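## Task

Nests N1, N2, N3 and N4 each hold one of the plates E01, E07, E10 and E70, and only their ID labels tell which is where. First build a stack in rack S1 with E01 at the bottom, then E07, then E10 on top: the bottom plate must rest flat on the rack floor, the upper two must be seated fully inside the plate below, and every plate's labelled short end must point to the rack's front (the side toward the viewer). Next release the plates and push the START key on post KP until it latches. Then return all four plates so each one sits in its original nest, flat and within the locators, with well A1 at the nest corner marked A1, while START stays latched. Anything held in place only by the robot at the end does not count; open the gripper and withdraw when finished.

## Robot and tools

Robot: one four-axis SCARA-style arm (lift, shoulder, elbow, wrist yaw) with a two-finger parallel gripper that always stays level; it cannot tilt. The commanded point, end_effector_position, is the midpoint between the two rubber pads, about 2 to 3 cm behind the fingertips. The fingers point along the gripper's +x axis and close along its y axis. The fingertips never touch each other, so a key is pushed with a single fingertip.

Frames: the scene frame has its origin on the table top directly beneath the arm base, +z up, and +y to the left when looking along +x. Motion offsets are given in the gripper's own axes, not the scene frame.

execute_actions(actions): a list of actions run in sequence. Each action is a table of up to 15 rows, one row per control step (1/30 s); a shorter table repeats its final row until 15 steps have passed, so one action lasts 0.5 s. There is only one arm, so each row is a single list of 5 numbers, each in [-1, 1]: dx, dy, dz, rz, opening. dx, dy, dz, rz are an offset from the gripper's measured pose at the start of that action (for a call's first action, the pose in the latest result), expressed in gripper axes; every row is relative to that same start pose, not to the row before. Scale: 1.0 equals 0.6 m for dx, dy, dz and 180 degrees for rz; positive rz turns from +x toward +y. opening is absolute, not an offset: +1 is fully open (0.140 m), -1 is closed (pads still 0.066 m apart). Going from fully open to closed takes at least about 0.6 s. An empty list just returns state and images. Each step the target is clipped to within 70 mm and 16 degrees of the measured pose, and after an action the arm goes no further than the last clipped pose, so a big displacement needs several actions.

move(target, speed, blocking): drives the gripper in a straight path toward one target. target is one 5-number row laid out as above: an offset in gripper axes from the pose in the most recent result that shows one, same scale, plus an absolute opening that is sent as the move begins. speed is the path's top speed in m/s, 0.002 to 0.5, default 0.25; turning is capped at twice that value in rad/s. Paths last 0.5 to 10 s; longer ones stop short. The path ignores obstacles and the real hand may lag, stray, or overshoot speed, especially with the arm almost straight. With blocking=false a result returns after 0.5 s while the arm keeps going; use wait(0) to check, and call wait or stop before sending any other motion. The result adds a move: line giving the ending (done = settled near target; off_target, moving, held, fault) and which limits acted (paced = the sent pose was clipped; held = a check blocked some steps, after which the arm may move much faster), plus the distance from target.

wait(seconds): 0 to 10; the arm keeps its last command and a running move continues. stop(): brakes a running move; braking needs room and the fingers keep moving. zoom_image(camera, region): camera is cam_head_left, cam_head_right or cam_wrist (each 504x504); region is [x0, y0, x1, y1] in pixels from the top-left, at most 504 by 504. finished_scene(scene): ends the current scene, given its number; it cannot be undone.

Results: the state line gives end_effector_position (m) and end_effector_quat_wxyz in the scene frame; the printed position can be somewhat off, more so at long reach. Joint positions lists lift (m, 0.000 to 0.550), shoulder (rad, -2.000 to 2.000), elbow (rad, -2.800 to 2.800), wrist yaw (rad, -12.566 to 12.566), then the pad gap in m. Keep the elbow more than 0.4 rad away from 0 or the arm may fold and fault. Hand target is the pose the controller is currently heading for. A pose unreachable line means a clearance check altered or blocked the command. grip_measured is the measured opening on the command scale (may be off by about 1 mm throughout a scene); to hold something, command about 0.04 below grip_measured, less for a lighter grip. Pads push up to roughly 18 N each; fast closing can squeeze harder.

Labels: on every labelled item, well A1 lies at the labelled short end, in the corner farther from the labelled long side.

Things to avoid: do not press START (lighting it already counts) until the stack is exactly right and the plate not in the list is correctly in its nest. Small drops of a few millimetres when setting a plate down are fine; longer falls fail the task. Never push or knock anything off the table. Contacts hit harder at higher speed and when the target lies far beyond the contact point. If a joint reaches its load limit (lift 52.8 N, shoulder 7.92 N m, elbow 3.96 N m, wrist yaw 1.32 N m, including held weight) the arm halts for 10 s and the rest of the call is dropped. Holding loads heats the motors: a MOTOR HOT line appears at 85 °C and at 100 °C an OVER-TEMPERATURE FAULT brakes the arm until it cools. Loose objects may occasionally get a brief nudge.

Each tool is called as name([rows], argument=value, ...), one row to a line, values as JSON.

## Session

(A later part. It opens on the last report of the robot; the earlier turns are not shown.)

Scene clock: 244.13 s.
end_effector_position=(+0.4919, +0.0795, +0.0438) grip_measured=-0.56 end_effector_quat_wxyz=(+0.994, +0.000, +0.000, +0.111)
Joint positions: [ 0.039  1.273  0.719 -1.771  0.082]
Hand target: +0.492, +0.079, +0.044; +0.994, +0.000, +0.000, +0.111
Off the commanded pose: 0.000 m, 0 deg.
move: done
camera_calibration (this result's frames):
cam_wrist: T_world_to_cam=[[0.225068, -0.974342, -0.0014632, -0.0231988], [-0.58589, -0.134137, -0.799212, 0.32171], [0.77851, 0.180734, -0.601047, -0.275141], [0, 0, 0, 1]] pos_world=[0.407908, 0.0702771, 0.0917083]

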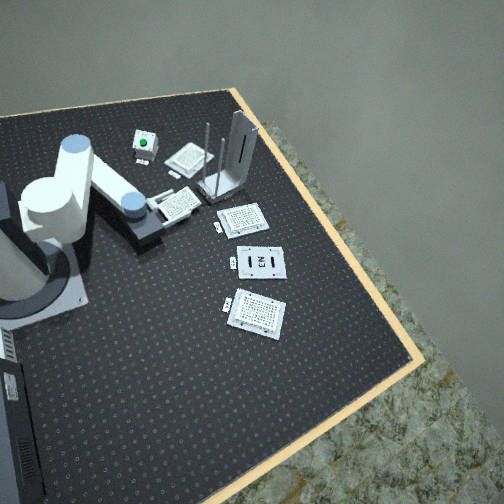

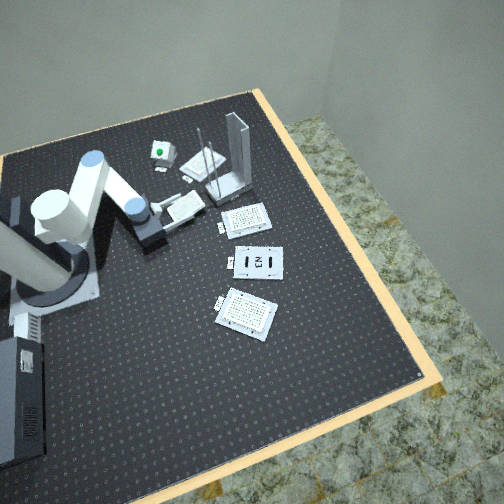

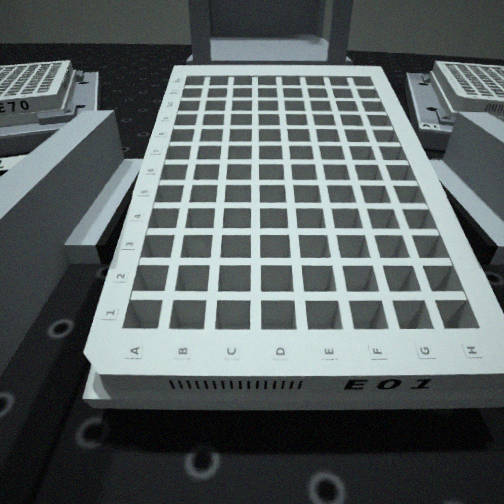

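move(target=[0, 0, -0.0342, 0, -0.6], speed=0.015)

execute_actions([
  [[0,0,0,0,-0.4]],
  [[0,0,0,0,-0.4]],
  [[0,0,0,0,-0.6]],
  [[0,0,0,0,-0.6]],
])

Scene clock: 248.17 s.
end_effector_position=(+0.4922, +0.0798, +0.0236) grip_measured=-0.56 end_effector_quat_wxyz=(+0.994, +0.000, +0.000, +0.111)
Joint positions: [ 0.019  1.273  0.721 -1.771  0.082]
Hand target: +0.492, +0.079, +0.023; +0.994, +0.000, +0.000, +0.111
Off the commanded pose: 0.001 m, 0 deg.
move: done
camera_calibration (this result's frames):
cam_wrist: T_world_to_cam=[[0.226245, -0.974069, -0.0014632, -0.0236026], [-0.585727, -0.134845, -0.799212, 0.305734], [0.778291, 0.181675, -0.601047, -0.287471], [0, 0, 0, 1]] pos_world=[0.408153, 0.0704623, 0.0715287]

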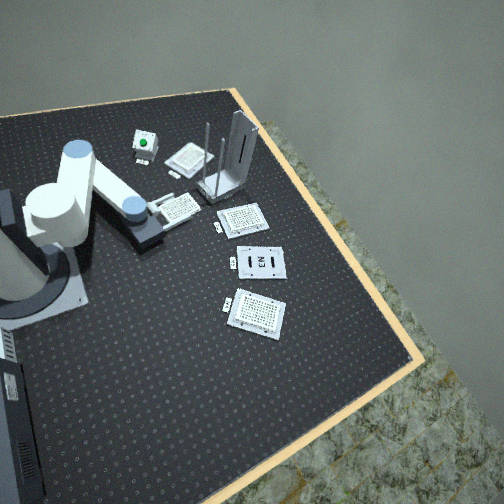

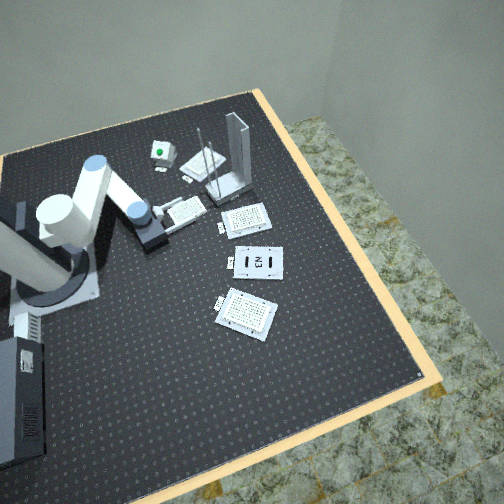

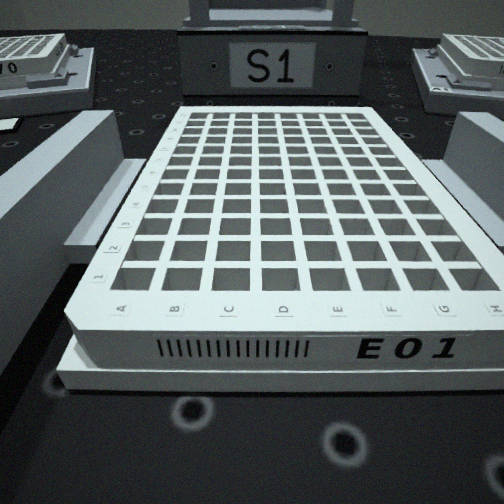

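Scene clock: 250.17 s.
end_effector_position=(+0.4922, +0.0798, +0.0237) grip_measured=-0.56 end_effector_quat_wxyz=(+0.994, +0.000, +0.000, +0.111)
Joint positions: [ 0.019  1.273  0.721 -1.771  0.082]
Hand target: +0.492, +0.080, +0.024; +0.994, +0.000, +0.000, +0.111
Off the commanded pose: 0.000 m, 0 deg.
camera_calibration (this result's frames):
cam_wrist: T_world_to_cam=[[0.226384, -0.974037, -0.0014632, -0.0236461], [-0.585708, -0.134928, -0.799212, 0.305802], [0.778265, 0.181786, -0.601047, -0.287463], [0, 0, 0, 1]] pos_world=[0.408186, 0.0704859, 0.0715869]

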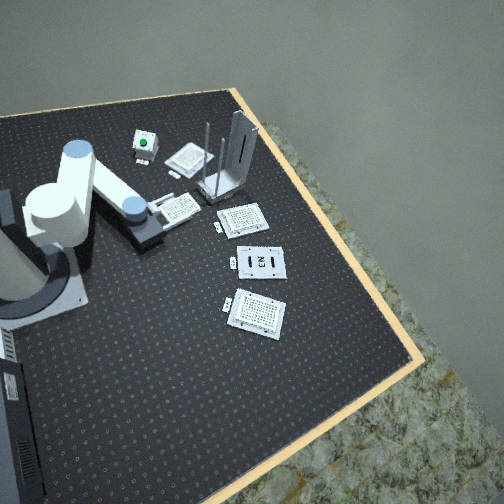

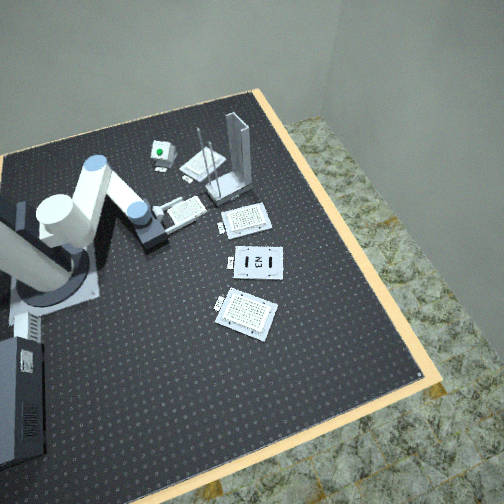

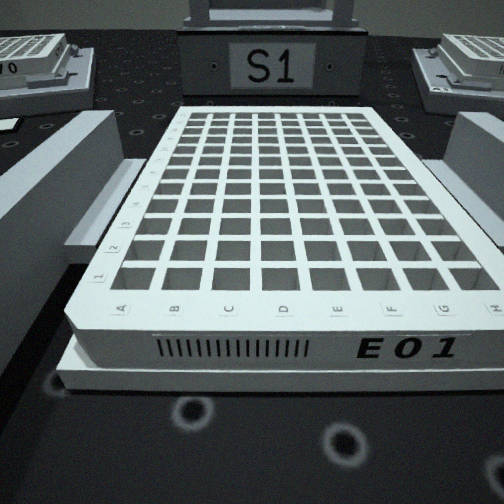

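move(target=[0, 0, 0.51, 0, -0.6], speed=0.3)

move(target=[0.32465, 0.0012, 0, -0.00095, -0.6], speed=0.25)

move(target=[0, 0, -0.03, 0, -0.6], speed=0.02)

Scene clock: 255.63 s.
end_effector_position=(+0.4922, +0.0798, +0.3297) grip_measured=-0.56 end_effector_quat_wxyz=(+0.994, +0.000, +0.000, +0.111)
Joint positions: [ 0.325  1.273  0.721 -1.771  0.082]
Hand target: +0.492, +0.080, +0.330; +0.994, +0.000, +0.000, +0.111
Off the commanded pose: 0.000 m, 0 deg.
move: done
camera_calibration (this result's frames):
cam_wrist: T_world_to_cam=[[0.226438, -0.974025, -0.0014632, -0.0232141], [-0.585701, -0.134961, -0.799212, 0.550402], [0.778255, 0.181829, -0.601047, -0.103521], [0, 0, 0, 1]] pos_world=[0.408193, 0.0704948, 0.377634]

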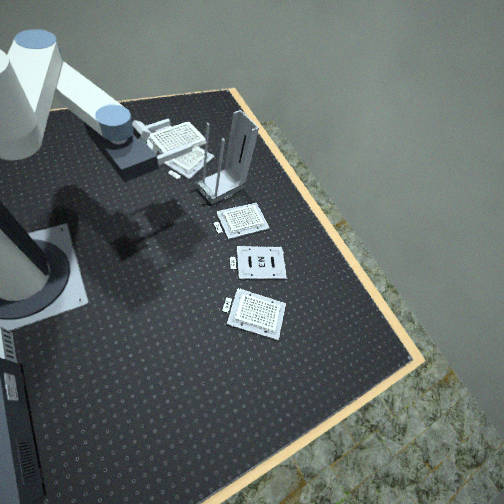

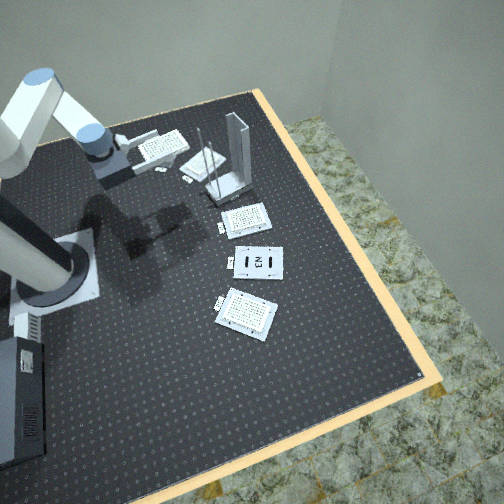

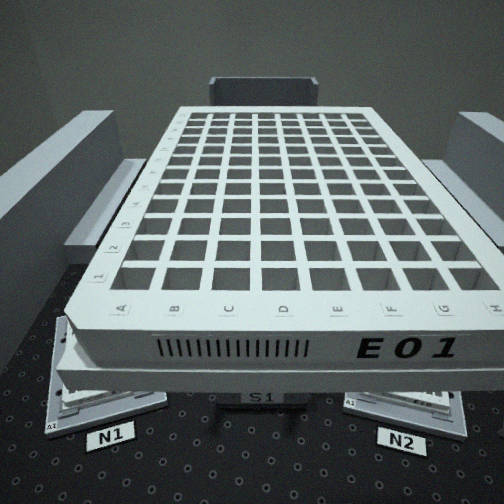

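Scene clock: 256.83 s.
end_effector_position=(+0.6821, +0.1237, +0.3297) grip_measured=-0.56 end_effector_quat_wxyz=(+0.994, +0.000, +0.000, +0.110)
Joint positions: [ 0.325  0.923  1.645 -2.348  0.082]
Hand target: +0.682, +0.124, +0.330; +0.994, +0.000, +0.000, +0.110
Off the commanded pose: 0.000 m, 0 deg.
move: done
camera_calibration (this result's frames):
cam_wrist: T_world_to_cam=[[0.223792, -0.974636, -0.0014632, -0.0215893], [-0.586065, -0.13337, -0.799212, 0.66758], [0.778746, 0.179715, -0.601047, -0.259331], [0, 0, 0, 1]] pos_world=[0.598029, 0.114599, 0.377636]

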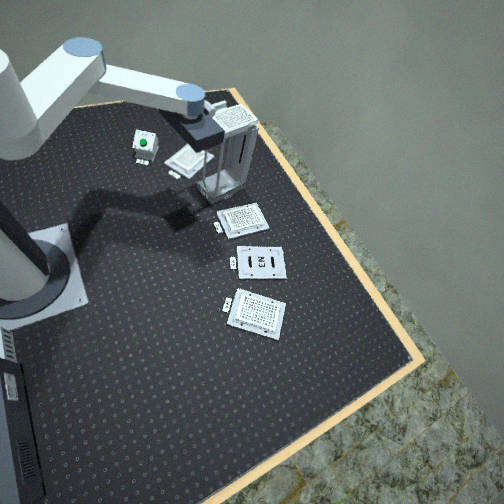

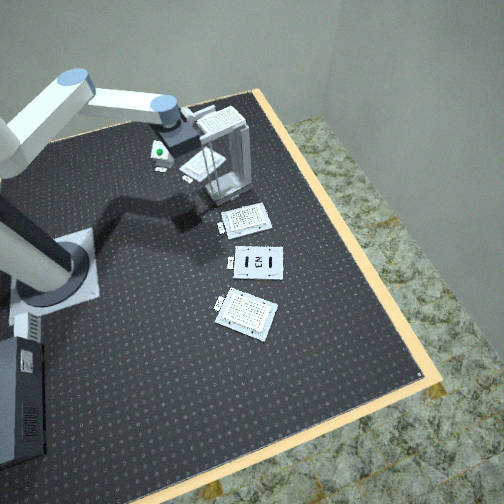

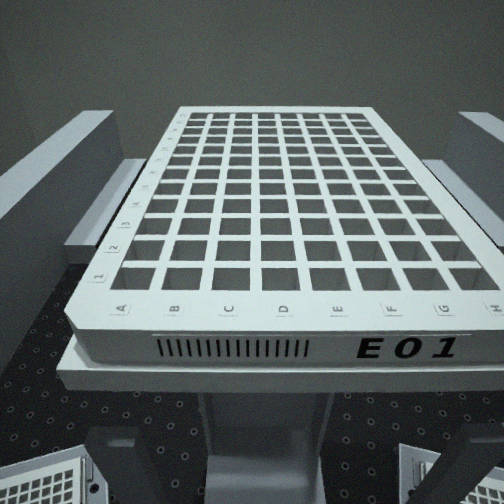

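Scene clock: 257.97 s.
end_effector_position=(+0.6821, +0.1238, +0.3119) grip_measured=-0.56 end_effector_quat_wxyz=(+0.994, +0.000, +0.000, +0.110)
Joint positions: [ 0.307  0.923  1.645 -2.348  0.082]
Hand target: +0.682, +0.124, +0.312; +0.994, +0.000, +0.000, +0.110
Off the commanded pose: 0.000 m, 0 deg.
move: done
camera_calibration (this result's frames):
cam_wrist: T_world_to_cam=[[0.224048, -0.974577, -0.0014632, -0.0217128], [-0.58603, -0.133524, -0.799212, 0.653392], [0.778698, 0.17992, -0.601047, -0.270106], [0, 0, 0, 1]] pos_world=[0.598103, 0.11468, 0.359821]

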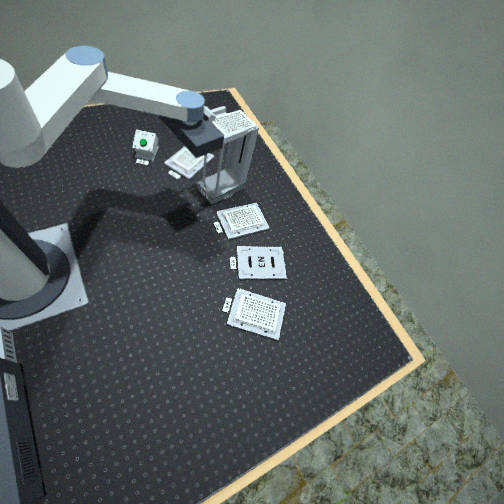

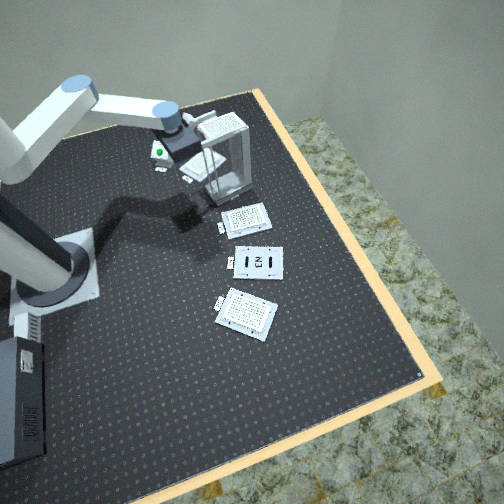

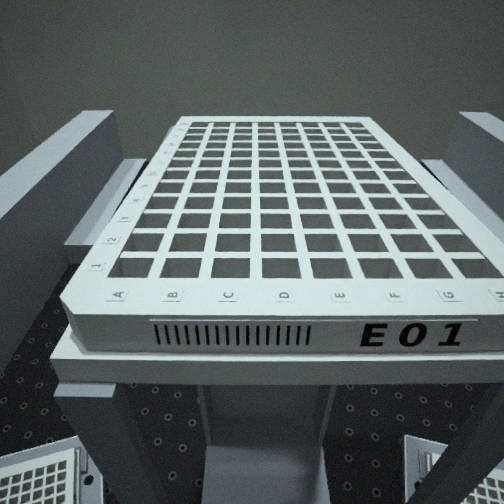

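execute_actions([
  [[0.0025,0,0,0,-0.6]],
  [[0,0,0,0,-0.6]],
  [[0,0,-0.008,0,-0.6]],
  [[0,0,-0.008,0,-0.6]],
])

Scene clock: 262.93 s.
end_effector_position=(+0.6836, +0.1242, +0.3022) grip_measured=-0.56 end_effector_quat_wxyz=(+0.994, +0.000, +0.000, +0.110)
Joint positions: [ 0.297  0.919  1.654 -2.352  0.082]
Hand target: +0.684, +0.124, +0.302; +0.994, +0.000, +0.000, +0.110
Off the commanded pose: 0.000 m, 0 deg.
camera_calibration (this result's frames):
cam_wrist: T_world_to_cam=[[0.224498, -0.974473, -0.0014632, -0.021958], [-0.585968, -0.133795, -0.799212, 0.646565], [0.778615, 0.180279, -0.601047, -0.277164], [0, 0, 0, 1]] pos_world=[0.5996, 0.115076, 0.350121]

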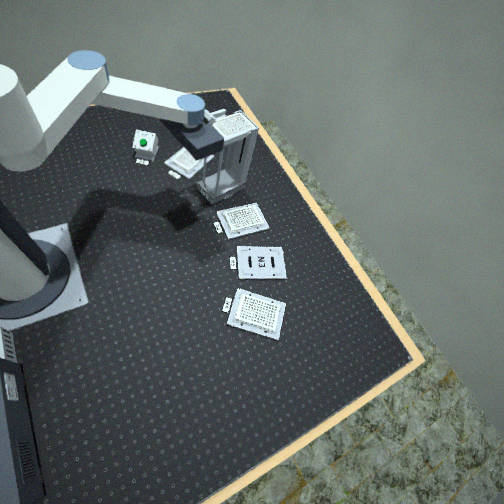

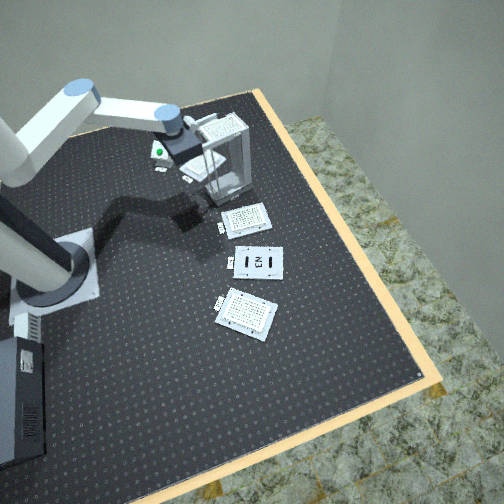

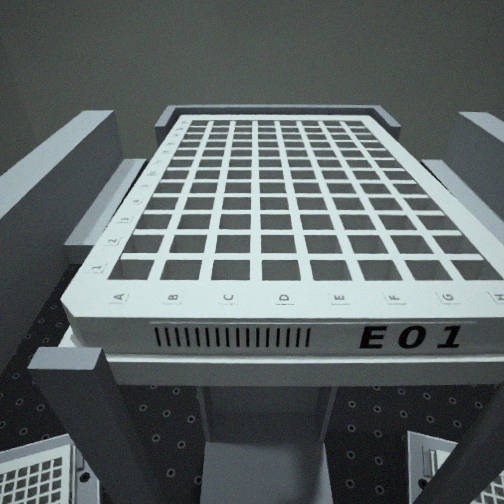

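move(target=[0, 0, -0.35, 0, -0.6], speed=0.15)

Scene clock: 267.17 s.
end_effector_position=(+0.6836, +0.1243, +0.0921) grip_measured=-0.56 end_effector_quat_wxyz=(+0.994, +0.000, +0.000, +0.110)
Joint positions: [ 0.087  0.919  1.654 -2.352  0.082]
Hand target: +0.684, +0.124, +0.092; +0.994, +0.000, +0.000, +0.110
Off the commanded pose: 0.000 m, 0 deg.
move: done
camera_calibration (this result's frames):
cam_wrist: T_world_to_cam=[[0.224574, -0.974456, -0.0014632, -0.0222958], [-0.585958, -0.13384, -0.799212, 0.478678], [0.778601, 0.18034, -0.601047, -0.403438], [0, 0, 0, 1]] pos_world=[0.59961, 0.115096, 0.140047]

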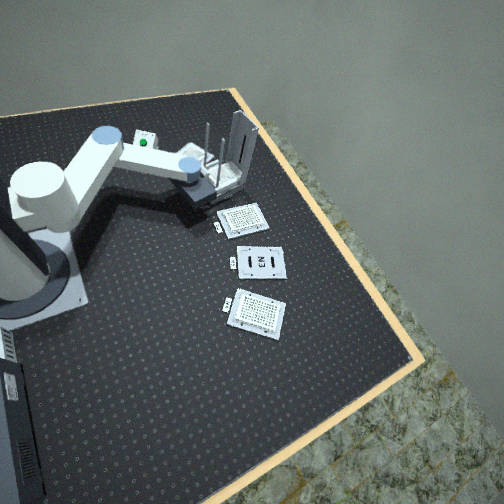

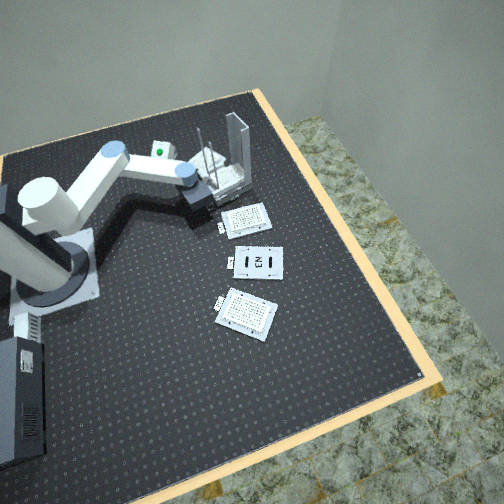

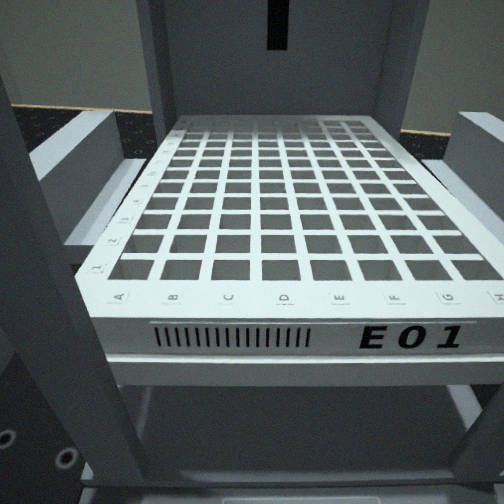

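move(target=[0, 0, -0.04, 0, -0.6], speed=0.02)

Scene clock: 271.77 s.
end_effector_position=(+0.6836, +0.1242, +0.0682) grip_measured=-0.56 end_effector_quat_wxyz=(+0.994, +0.000, +0.000, +0.110)
Joint positions: [ 0.063  0.919  1.654 -2.352  0.082]
Hand target: +0.684, +0.124, +0.068; +0.994, +0.000, +0.000, +0.110
Off the commanded pose: 0.000 m, 0 deg.
move: done
camera_calibration (this result's frames):
cam_wrist: T_world_to_cam=[[0.224633, -0.974442, -0.0014632, -0.0223808], [-0.58595, -0.133876, -0.799212, 0.459543], [0.77859, 0.180386, -0.601047, -0.417802], [0, 0, 0, 1]] pos_world=[0.599593, 0.115079, 0.116121]

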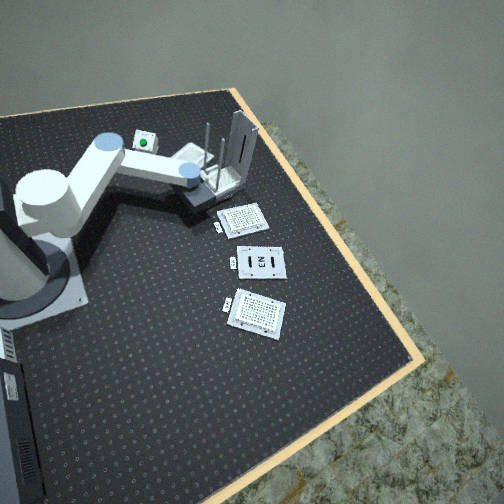

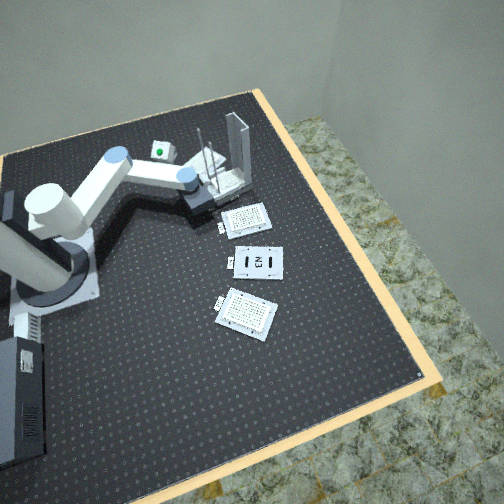

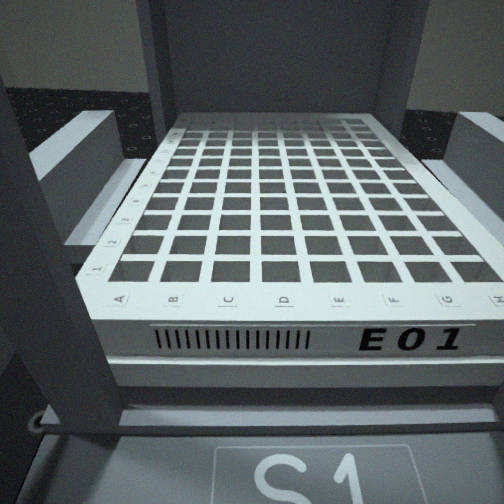

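move(target=[0, 0, -0.0035, 0, -0.6], speed=0.01)

Scene clock: 273.93 s.
end_effector_position=(+0.6836, +0.1242, +0.0663) grip_measured=-0.56 end_effector_quat_wxyz=(+0.994, +0.000, +0.000, +0.110)
Joint positions: [ 0.061  0.92   1.654 -2.352  0.082]
Hand target: +0.684, +0.124, +0.066; +0.994, +0.000, +0.000, +0.110
Off the commanded pose: 0.000 m, 0 deg.
move: done
camera_calibration (this result's frames):
cam_wrist: T_world_to_cam=[[0.224675, -0.974433, -0.0014632, -0.0224482], [-0.585944, -0.133901, -0.799212, 0.457968], [0.778583, 0.180421, -0.601047, -0.418906], [0, 0, 0, 1]] pos_world=[0.59954, 0.115027, 0.114199]

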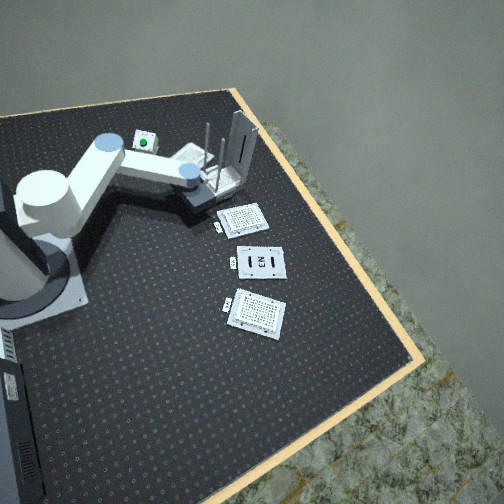

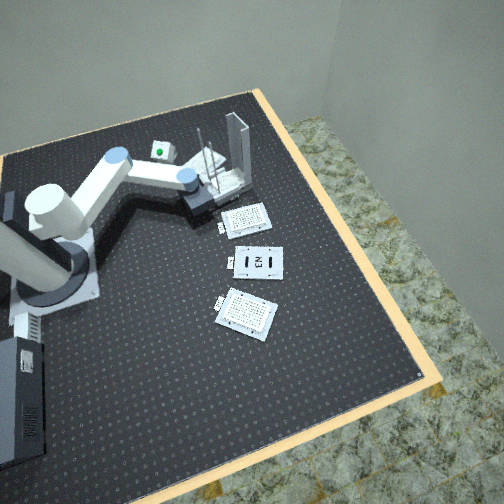

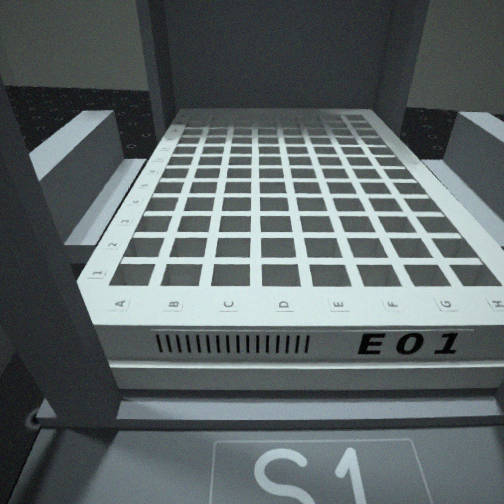

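execute_actions([
  [[0,0,0,0,0.3]],
  [[0,0,0,0,0.3]],
])

Scene clock: 277.30 s.
end_effector_position=(+0.6836, +0.1242, +0.0663) grip_measured=+0.30 end_effector_quat_wxyz=(+0.994, +0.000, +0.000, +0.110)
Joint positions: [ 0.061  0.92   1.654 -2.352  0.114]
Hand target: +0.684, +0.124, +0.066; +0.994, +0.000, +0.000, +0.110
Off the commanded pose: 0.000 m, 0 deg.
camera_calibration (this result's frames):
cam_wrist: T_world_to_cam=[[0.224635, -0.974442, -0.0014632, -0.0224319], [-0.585949, -0.133877, -0.799212, 0.457982], [0.77859, 0.180389, -0.601047, -0.418889], [0, 0, 0, 1]] pos_world=[0.599536, 0.115018, 0.11422]

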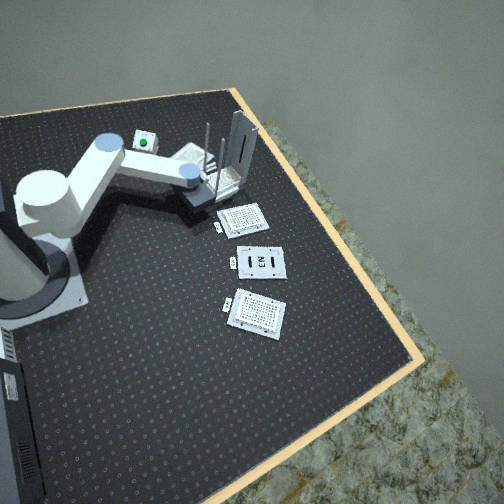

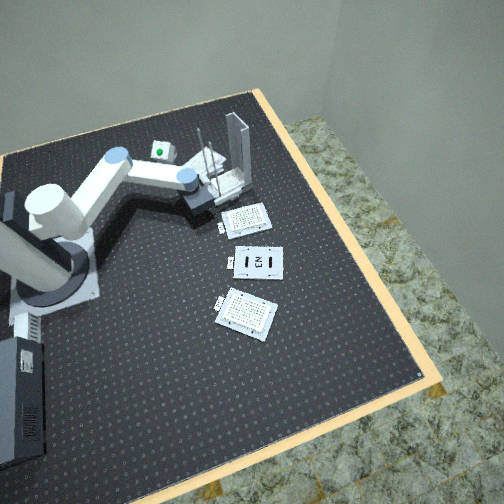

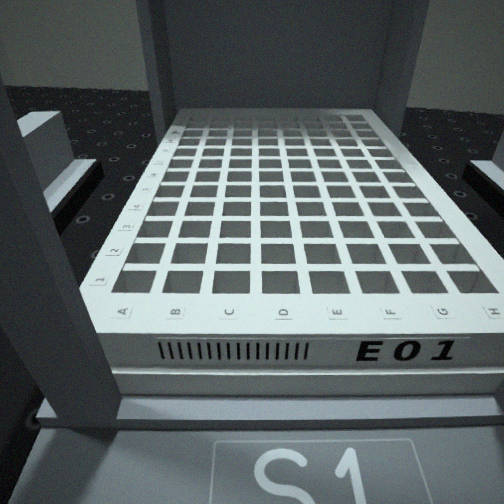

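move(target=[-0.2167, 0, 0.006, 0, 0.3], speed=0.2)

move(target=[-0.1335, -0.756, 0, -0.3048, 0.6], speed=0.35)

Scene clock: 292.57 s.
end_effector_position=(+0.5567, +0.0956, +0.0699) grip_measured=+0.30 end_effector_quat_wxyz=(+0.994, +0.000, +0.000, +0.110)
Joint positions: [ 0.065  1.187  1.008 -1.974  0.114]
Hand target: +0.557, +0.096, +0.070; +0.994, +0.000, +0.000, +0.110
Off the commanded pose: 0.000 m, 0 deg.
move: done
camera_calibration (this result's frames):
cam_wrist: T_world_to_cam=[[0.224315, -0.974516, -0.0014632, -0.0216186], [-0.585993, -0.133684, -0.799212, 0.38263], [0.778649, 0.180133, -0.601047, -0.312781], [0, 0, 0, 1]] pos_world=[0.472615, 0.0864261, 0.117775]

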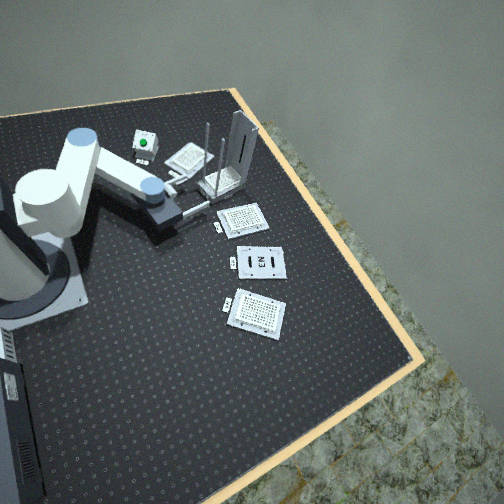

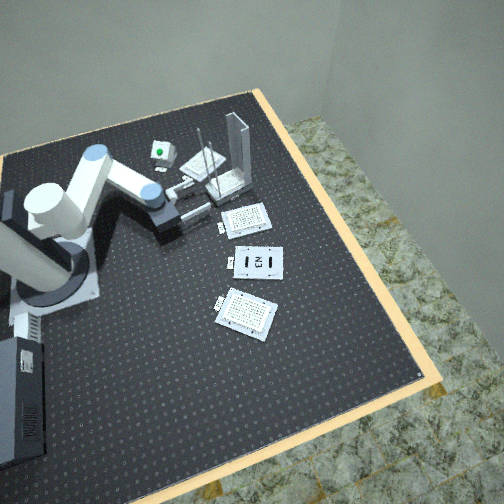

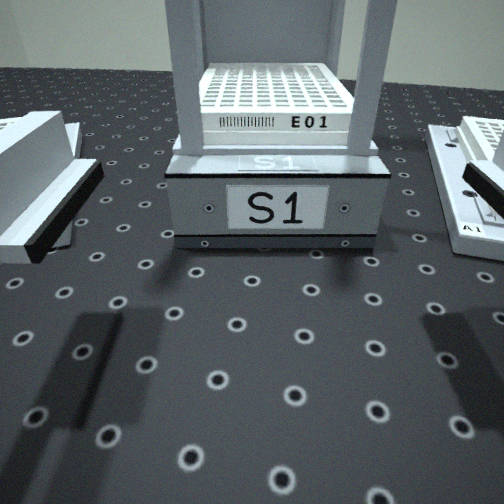

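Scene clock: 294.47 s.
end_effector_position=(+0.5781, -0.3645, +0.0699) grip_measured=+0.60 end_effector_quat_wxyz=(+0.933, +0.000, +0.000, -0.360)
Joint positions: [ 0.065 -0.112  1.771 -2.396  0.125]
Hand target: +0.578, -0.364, +0.070; +0.933, +0.000, +0.000, -0.360
Off the commanded pose: 0.000 m, 0 deg.
move: done
camera_calibration (this result's frames):
cam_wrist: T_world_to_cam=[[-0.667761, -0.744375, -0.0014632, 0.12483], [-0.446624, 0.402227, -0.799212, 0.448452], [0.595502, -0.533029, -0.601047, -0.400642], [0, 0, 0, 1]] pos_world=[0.522229, -0.301013, 0.117787]

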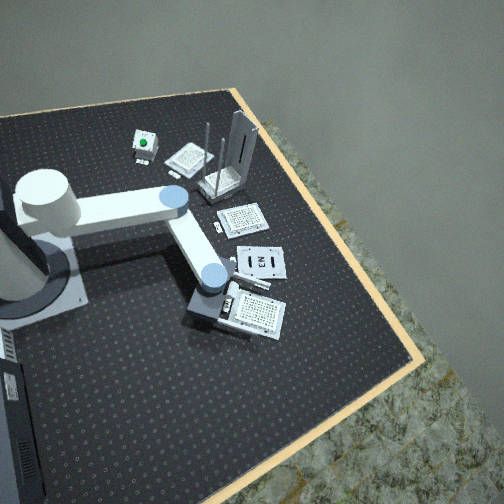

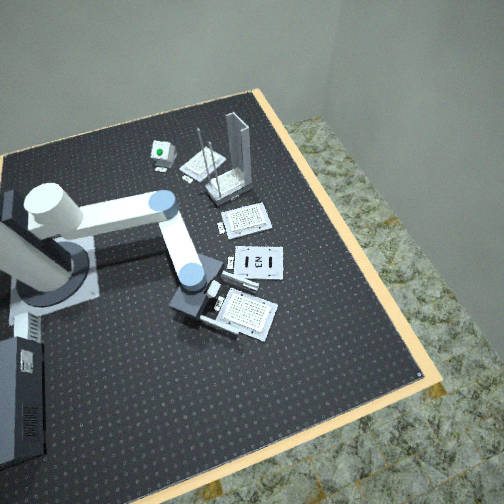

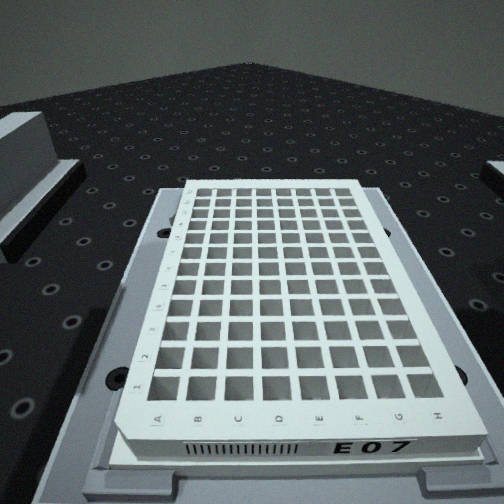

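move(target=[0, 0, -0.0572, 0, 0.6], speed=0.08)

Scene clock: 296.27 s.
end_effector_position=(+0.5781, -0.3645, +0.0355) grip_measured=+0.60 end_effector_quat_wxyz=(+0.933, +0.000, +0.000, -0.360)
Joint positions: [ 0.031 -0.112  1.771 -2.396  0.125]
Hand target: +0.578, -0.364, +0.036; +0.933, +0.000, +0.000, -0.360
Off the commanded pose: 0.000 m, 0 deg.
move: done
camera_calibration (this result's frames):
cam_wrist: T_world_to_cam=[[-0.667771, -0.744365, -0.0014632, 0.12479], [-0.446618, 0.402233, -0.799212, 0.420972], [0.595494, -0.533038, -0.601047, -0.4213], [0, 0, 0, 1]] pos_world=[0.522227, -0.301009, 0.0834075]

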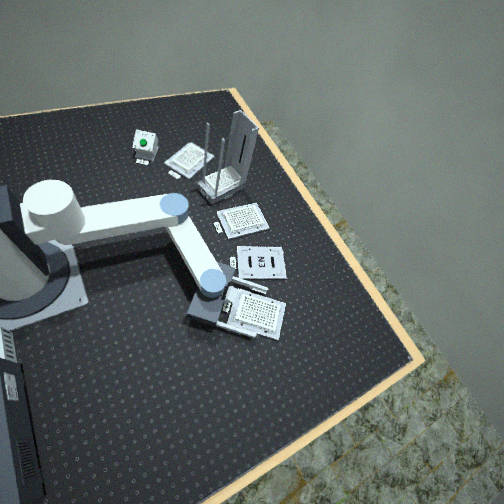

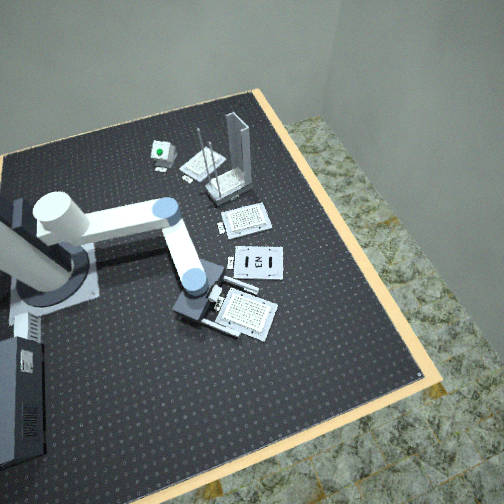

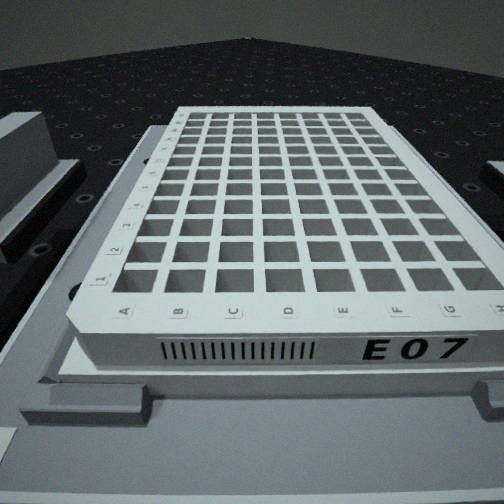

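execute_actions([
  [[0,0,0,0,-0.35]],
  [[0,0,0,0,-0.35]],
  [[0,0,0,0,-0.6]],
  [[0,0,0,0,-0.6]],
])

Scene clock: 302.73 s.
end_effector_position=(+0.5779, -0.3646, +0.0355) grip_measured=-0.56 end_effector_quat_wxyz=(+0.933, +0.000, +0.000, -0.360)
Joint positions: [ 0.031 -0.112  1.771 -2.396  0.082]
Hand target: +0.578, -0.365, +0.036; +0.933, +0.000, +0.000, -0.360
Off the commanded pose: 0.000 m, 0 deg.
camera_calibration (this result's frames):
cam_wrist: T_world_to_cam=[[-0.668403, -0.743798, -0.0014632, 0.125136], [-0.446277, 0.402612, -0.799212, 0.420887], [0.595042, -0.533543, -0.601047, -0.421186], [0, 0, 0, 1]] pos_world=[0.522097, -0.3011, 0.0834086]

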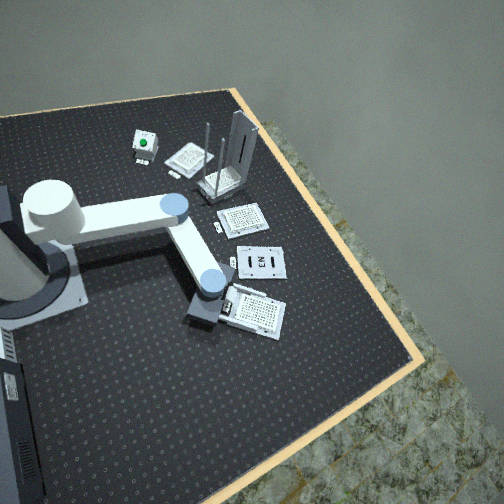

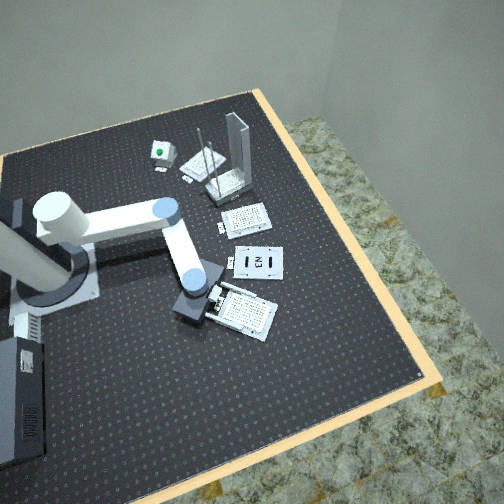

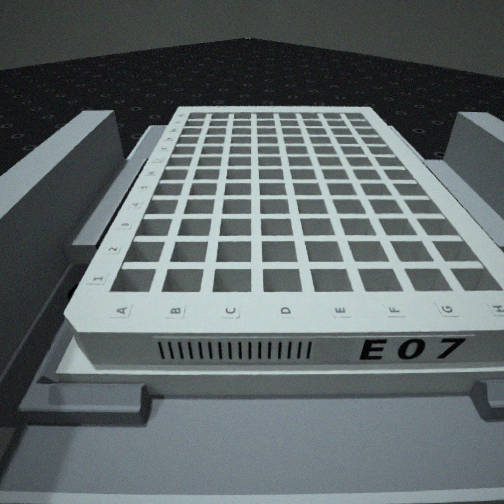

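move(target=[0, 0, 0.4908, 0, -0.6], speed=0.3)

move(target=[-0.41708, 0.72167, 0, 0.30494, -0.6], speed=0.3)

Scene clock: 309.00 s.
end_effector_position=(+0.5779, -0.3646, +0.3300) grip_measured=-0.56 end_effector_quat_wxyz=(+0.933, +0.000, +0.000, -0.360)
Joint positions: [ 0.325 -0.112  1.771 -2.396  0.082]
Hand target: +0.578, -0.365, +0.330; +0.933, +0.000, +0.000, -0.360
Off the commanded pose: 0.000 m, 0 deg.
move: done
camera_calibration (this result's frames):
cam_wrist: T_world_to_cam=[[-0.668366, -0.743832, -0.0014632, 0.125546], [-0.446297, 0.40259, -0.799212, 0.656286], [0.595068, -0.533513, -0.601047, -0.244174], [0, 0, 0, 1]] pos_world=[0.52211, -0.301099, 0.377935]

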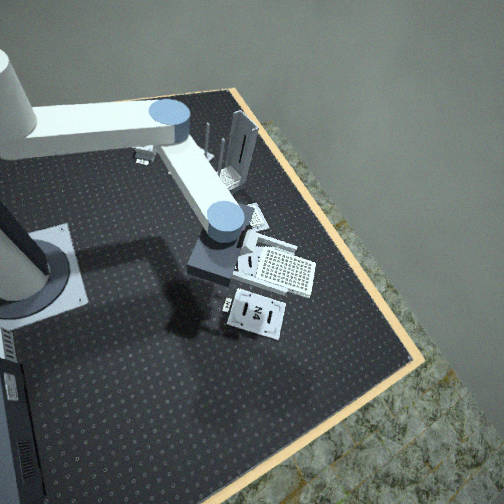

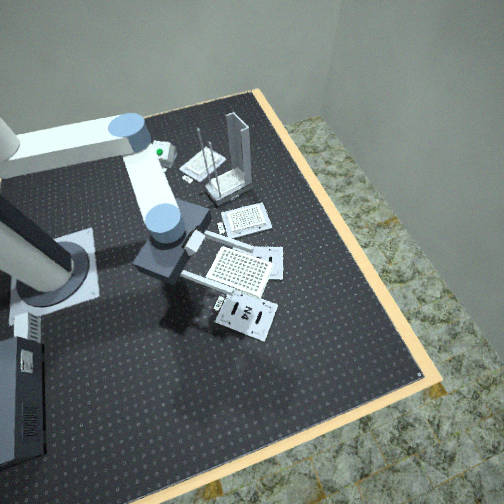

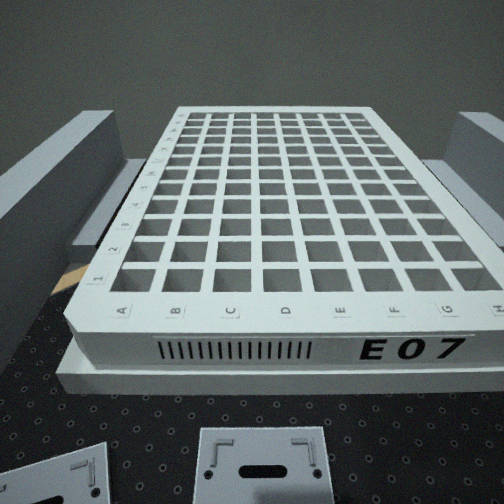

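Scene clock: 311.03 s.
end_effector_position=(+0.6836, +0.1243, +0.3300) grip_measured=-0.56 end_effector_quat_wxyz=(+0.994, +0.000, +0.000, +0.110)
Joint positions: [ 0.325  0.92   1.654 -2.352  0.082]
Hand target: +0.684, +0.124, +0.330; +0.994, +0.000, +0.000, +0.110
Off the commanded pose: 0.000 m, 0 deg.
move: done
camera_calibration (this result's frames):
cam_wrist: T_world_to_cam=[[0.224708, -0.974425, -0.0014632, -0.0219847], [-0.585939, -0.133921, -0.799212, 0.668753], [0.778576, 0.180447, -0.601047, -0.260402], [0, 0, 0, 1]] pos_world=[0.599532, 0.115126, 0.37793]

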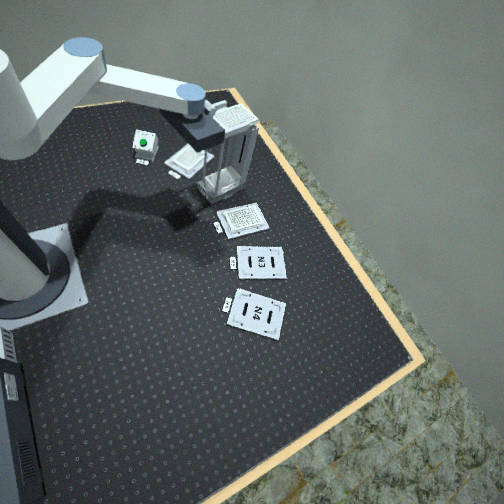

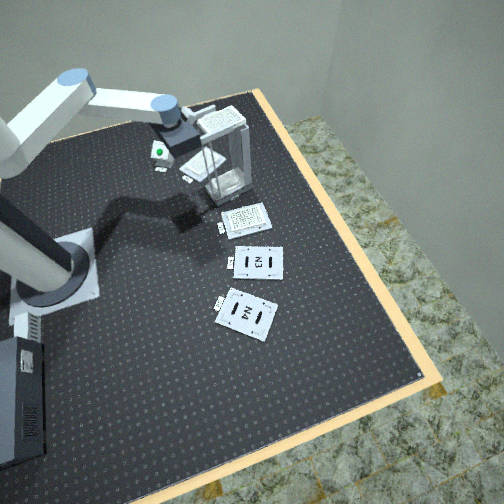

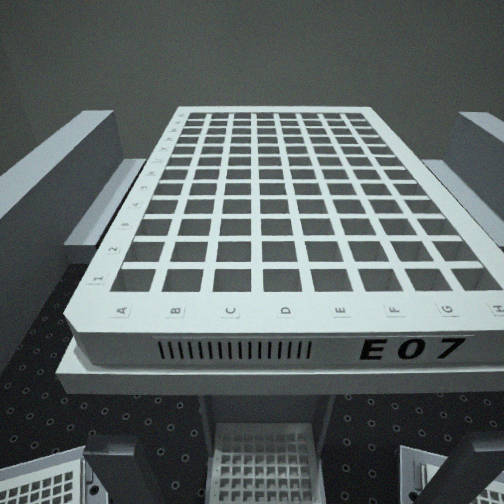

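move(target=[0, 0, -0.032, 0, -0.6], speed=0.02)

Scene clock: 313.37 s.
end_effector_position=(+0.6836, +0.1243, +0.3108) grip_measured=-0.56 end_effector_quat_wxyz=(+0.994, +0.000, +0.000, +0.110)
Joint positions: [ 0.306  0.92   1.654 -2.352  0.082]
Hand target: +0.684, +0.124, +0.311; +0.994, +0.000, +0.000, +0.110
Off the commanded pose: 0.000 m, 0 deg.
move: done
camera_calibration (this result's frames):
cam_wrist: T_world_to_cam=[[0.224628, -0.974443, -0.0014632, -0.0219868], [-0.58595, -0.133873, -0.799212, 0.653358], [0.778591, 0.180383, -0.601047, -0.271972], [0, 0, 0, 1]] pos_world=[0.599529, 0.115101, 0.358672]

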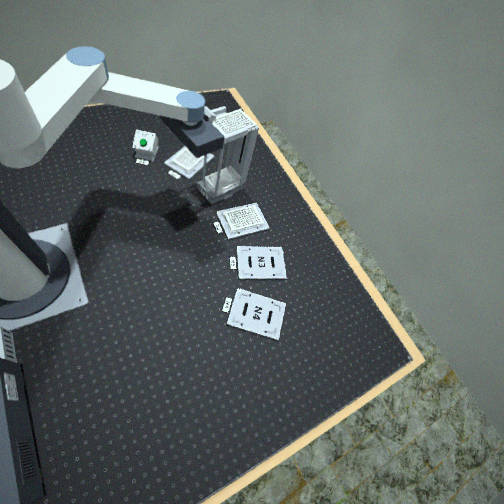

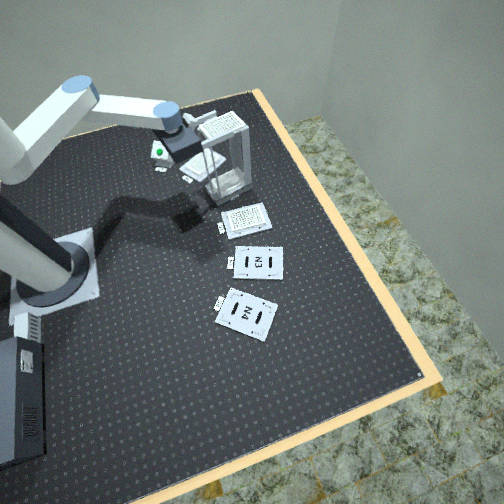

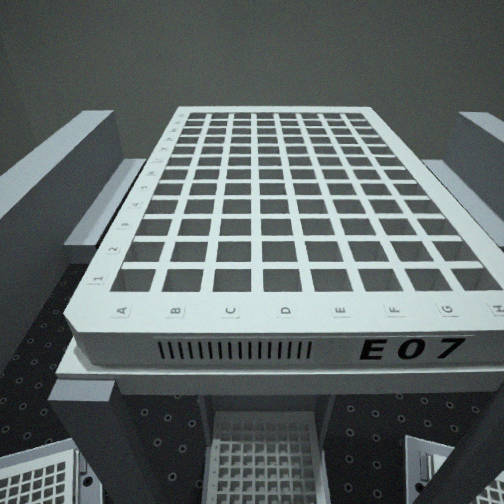

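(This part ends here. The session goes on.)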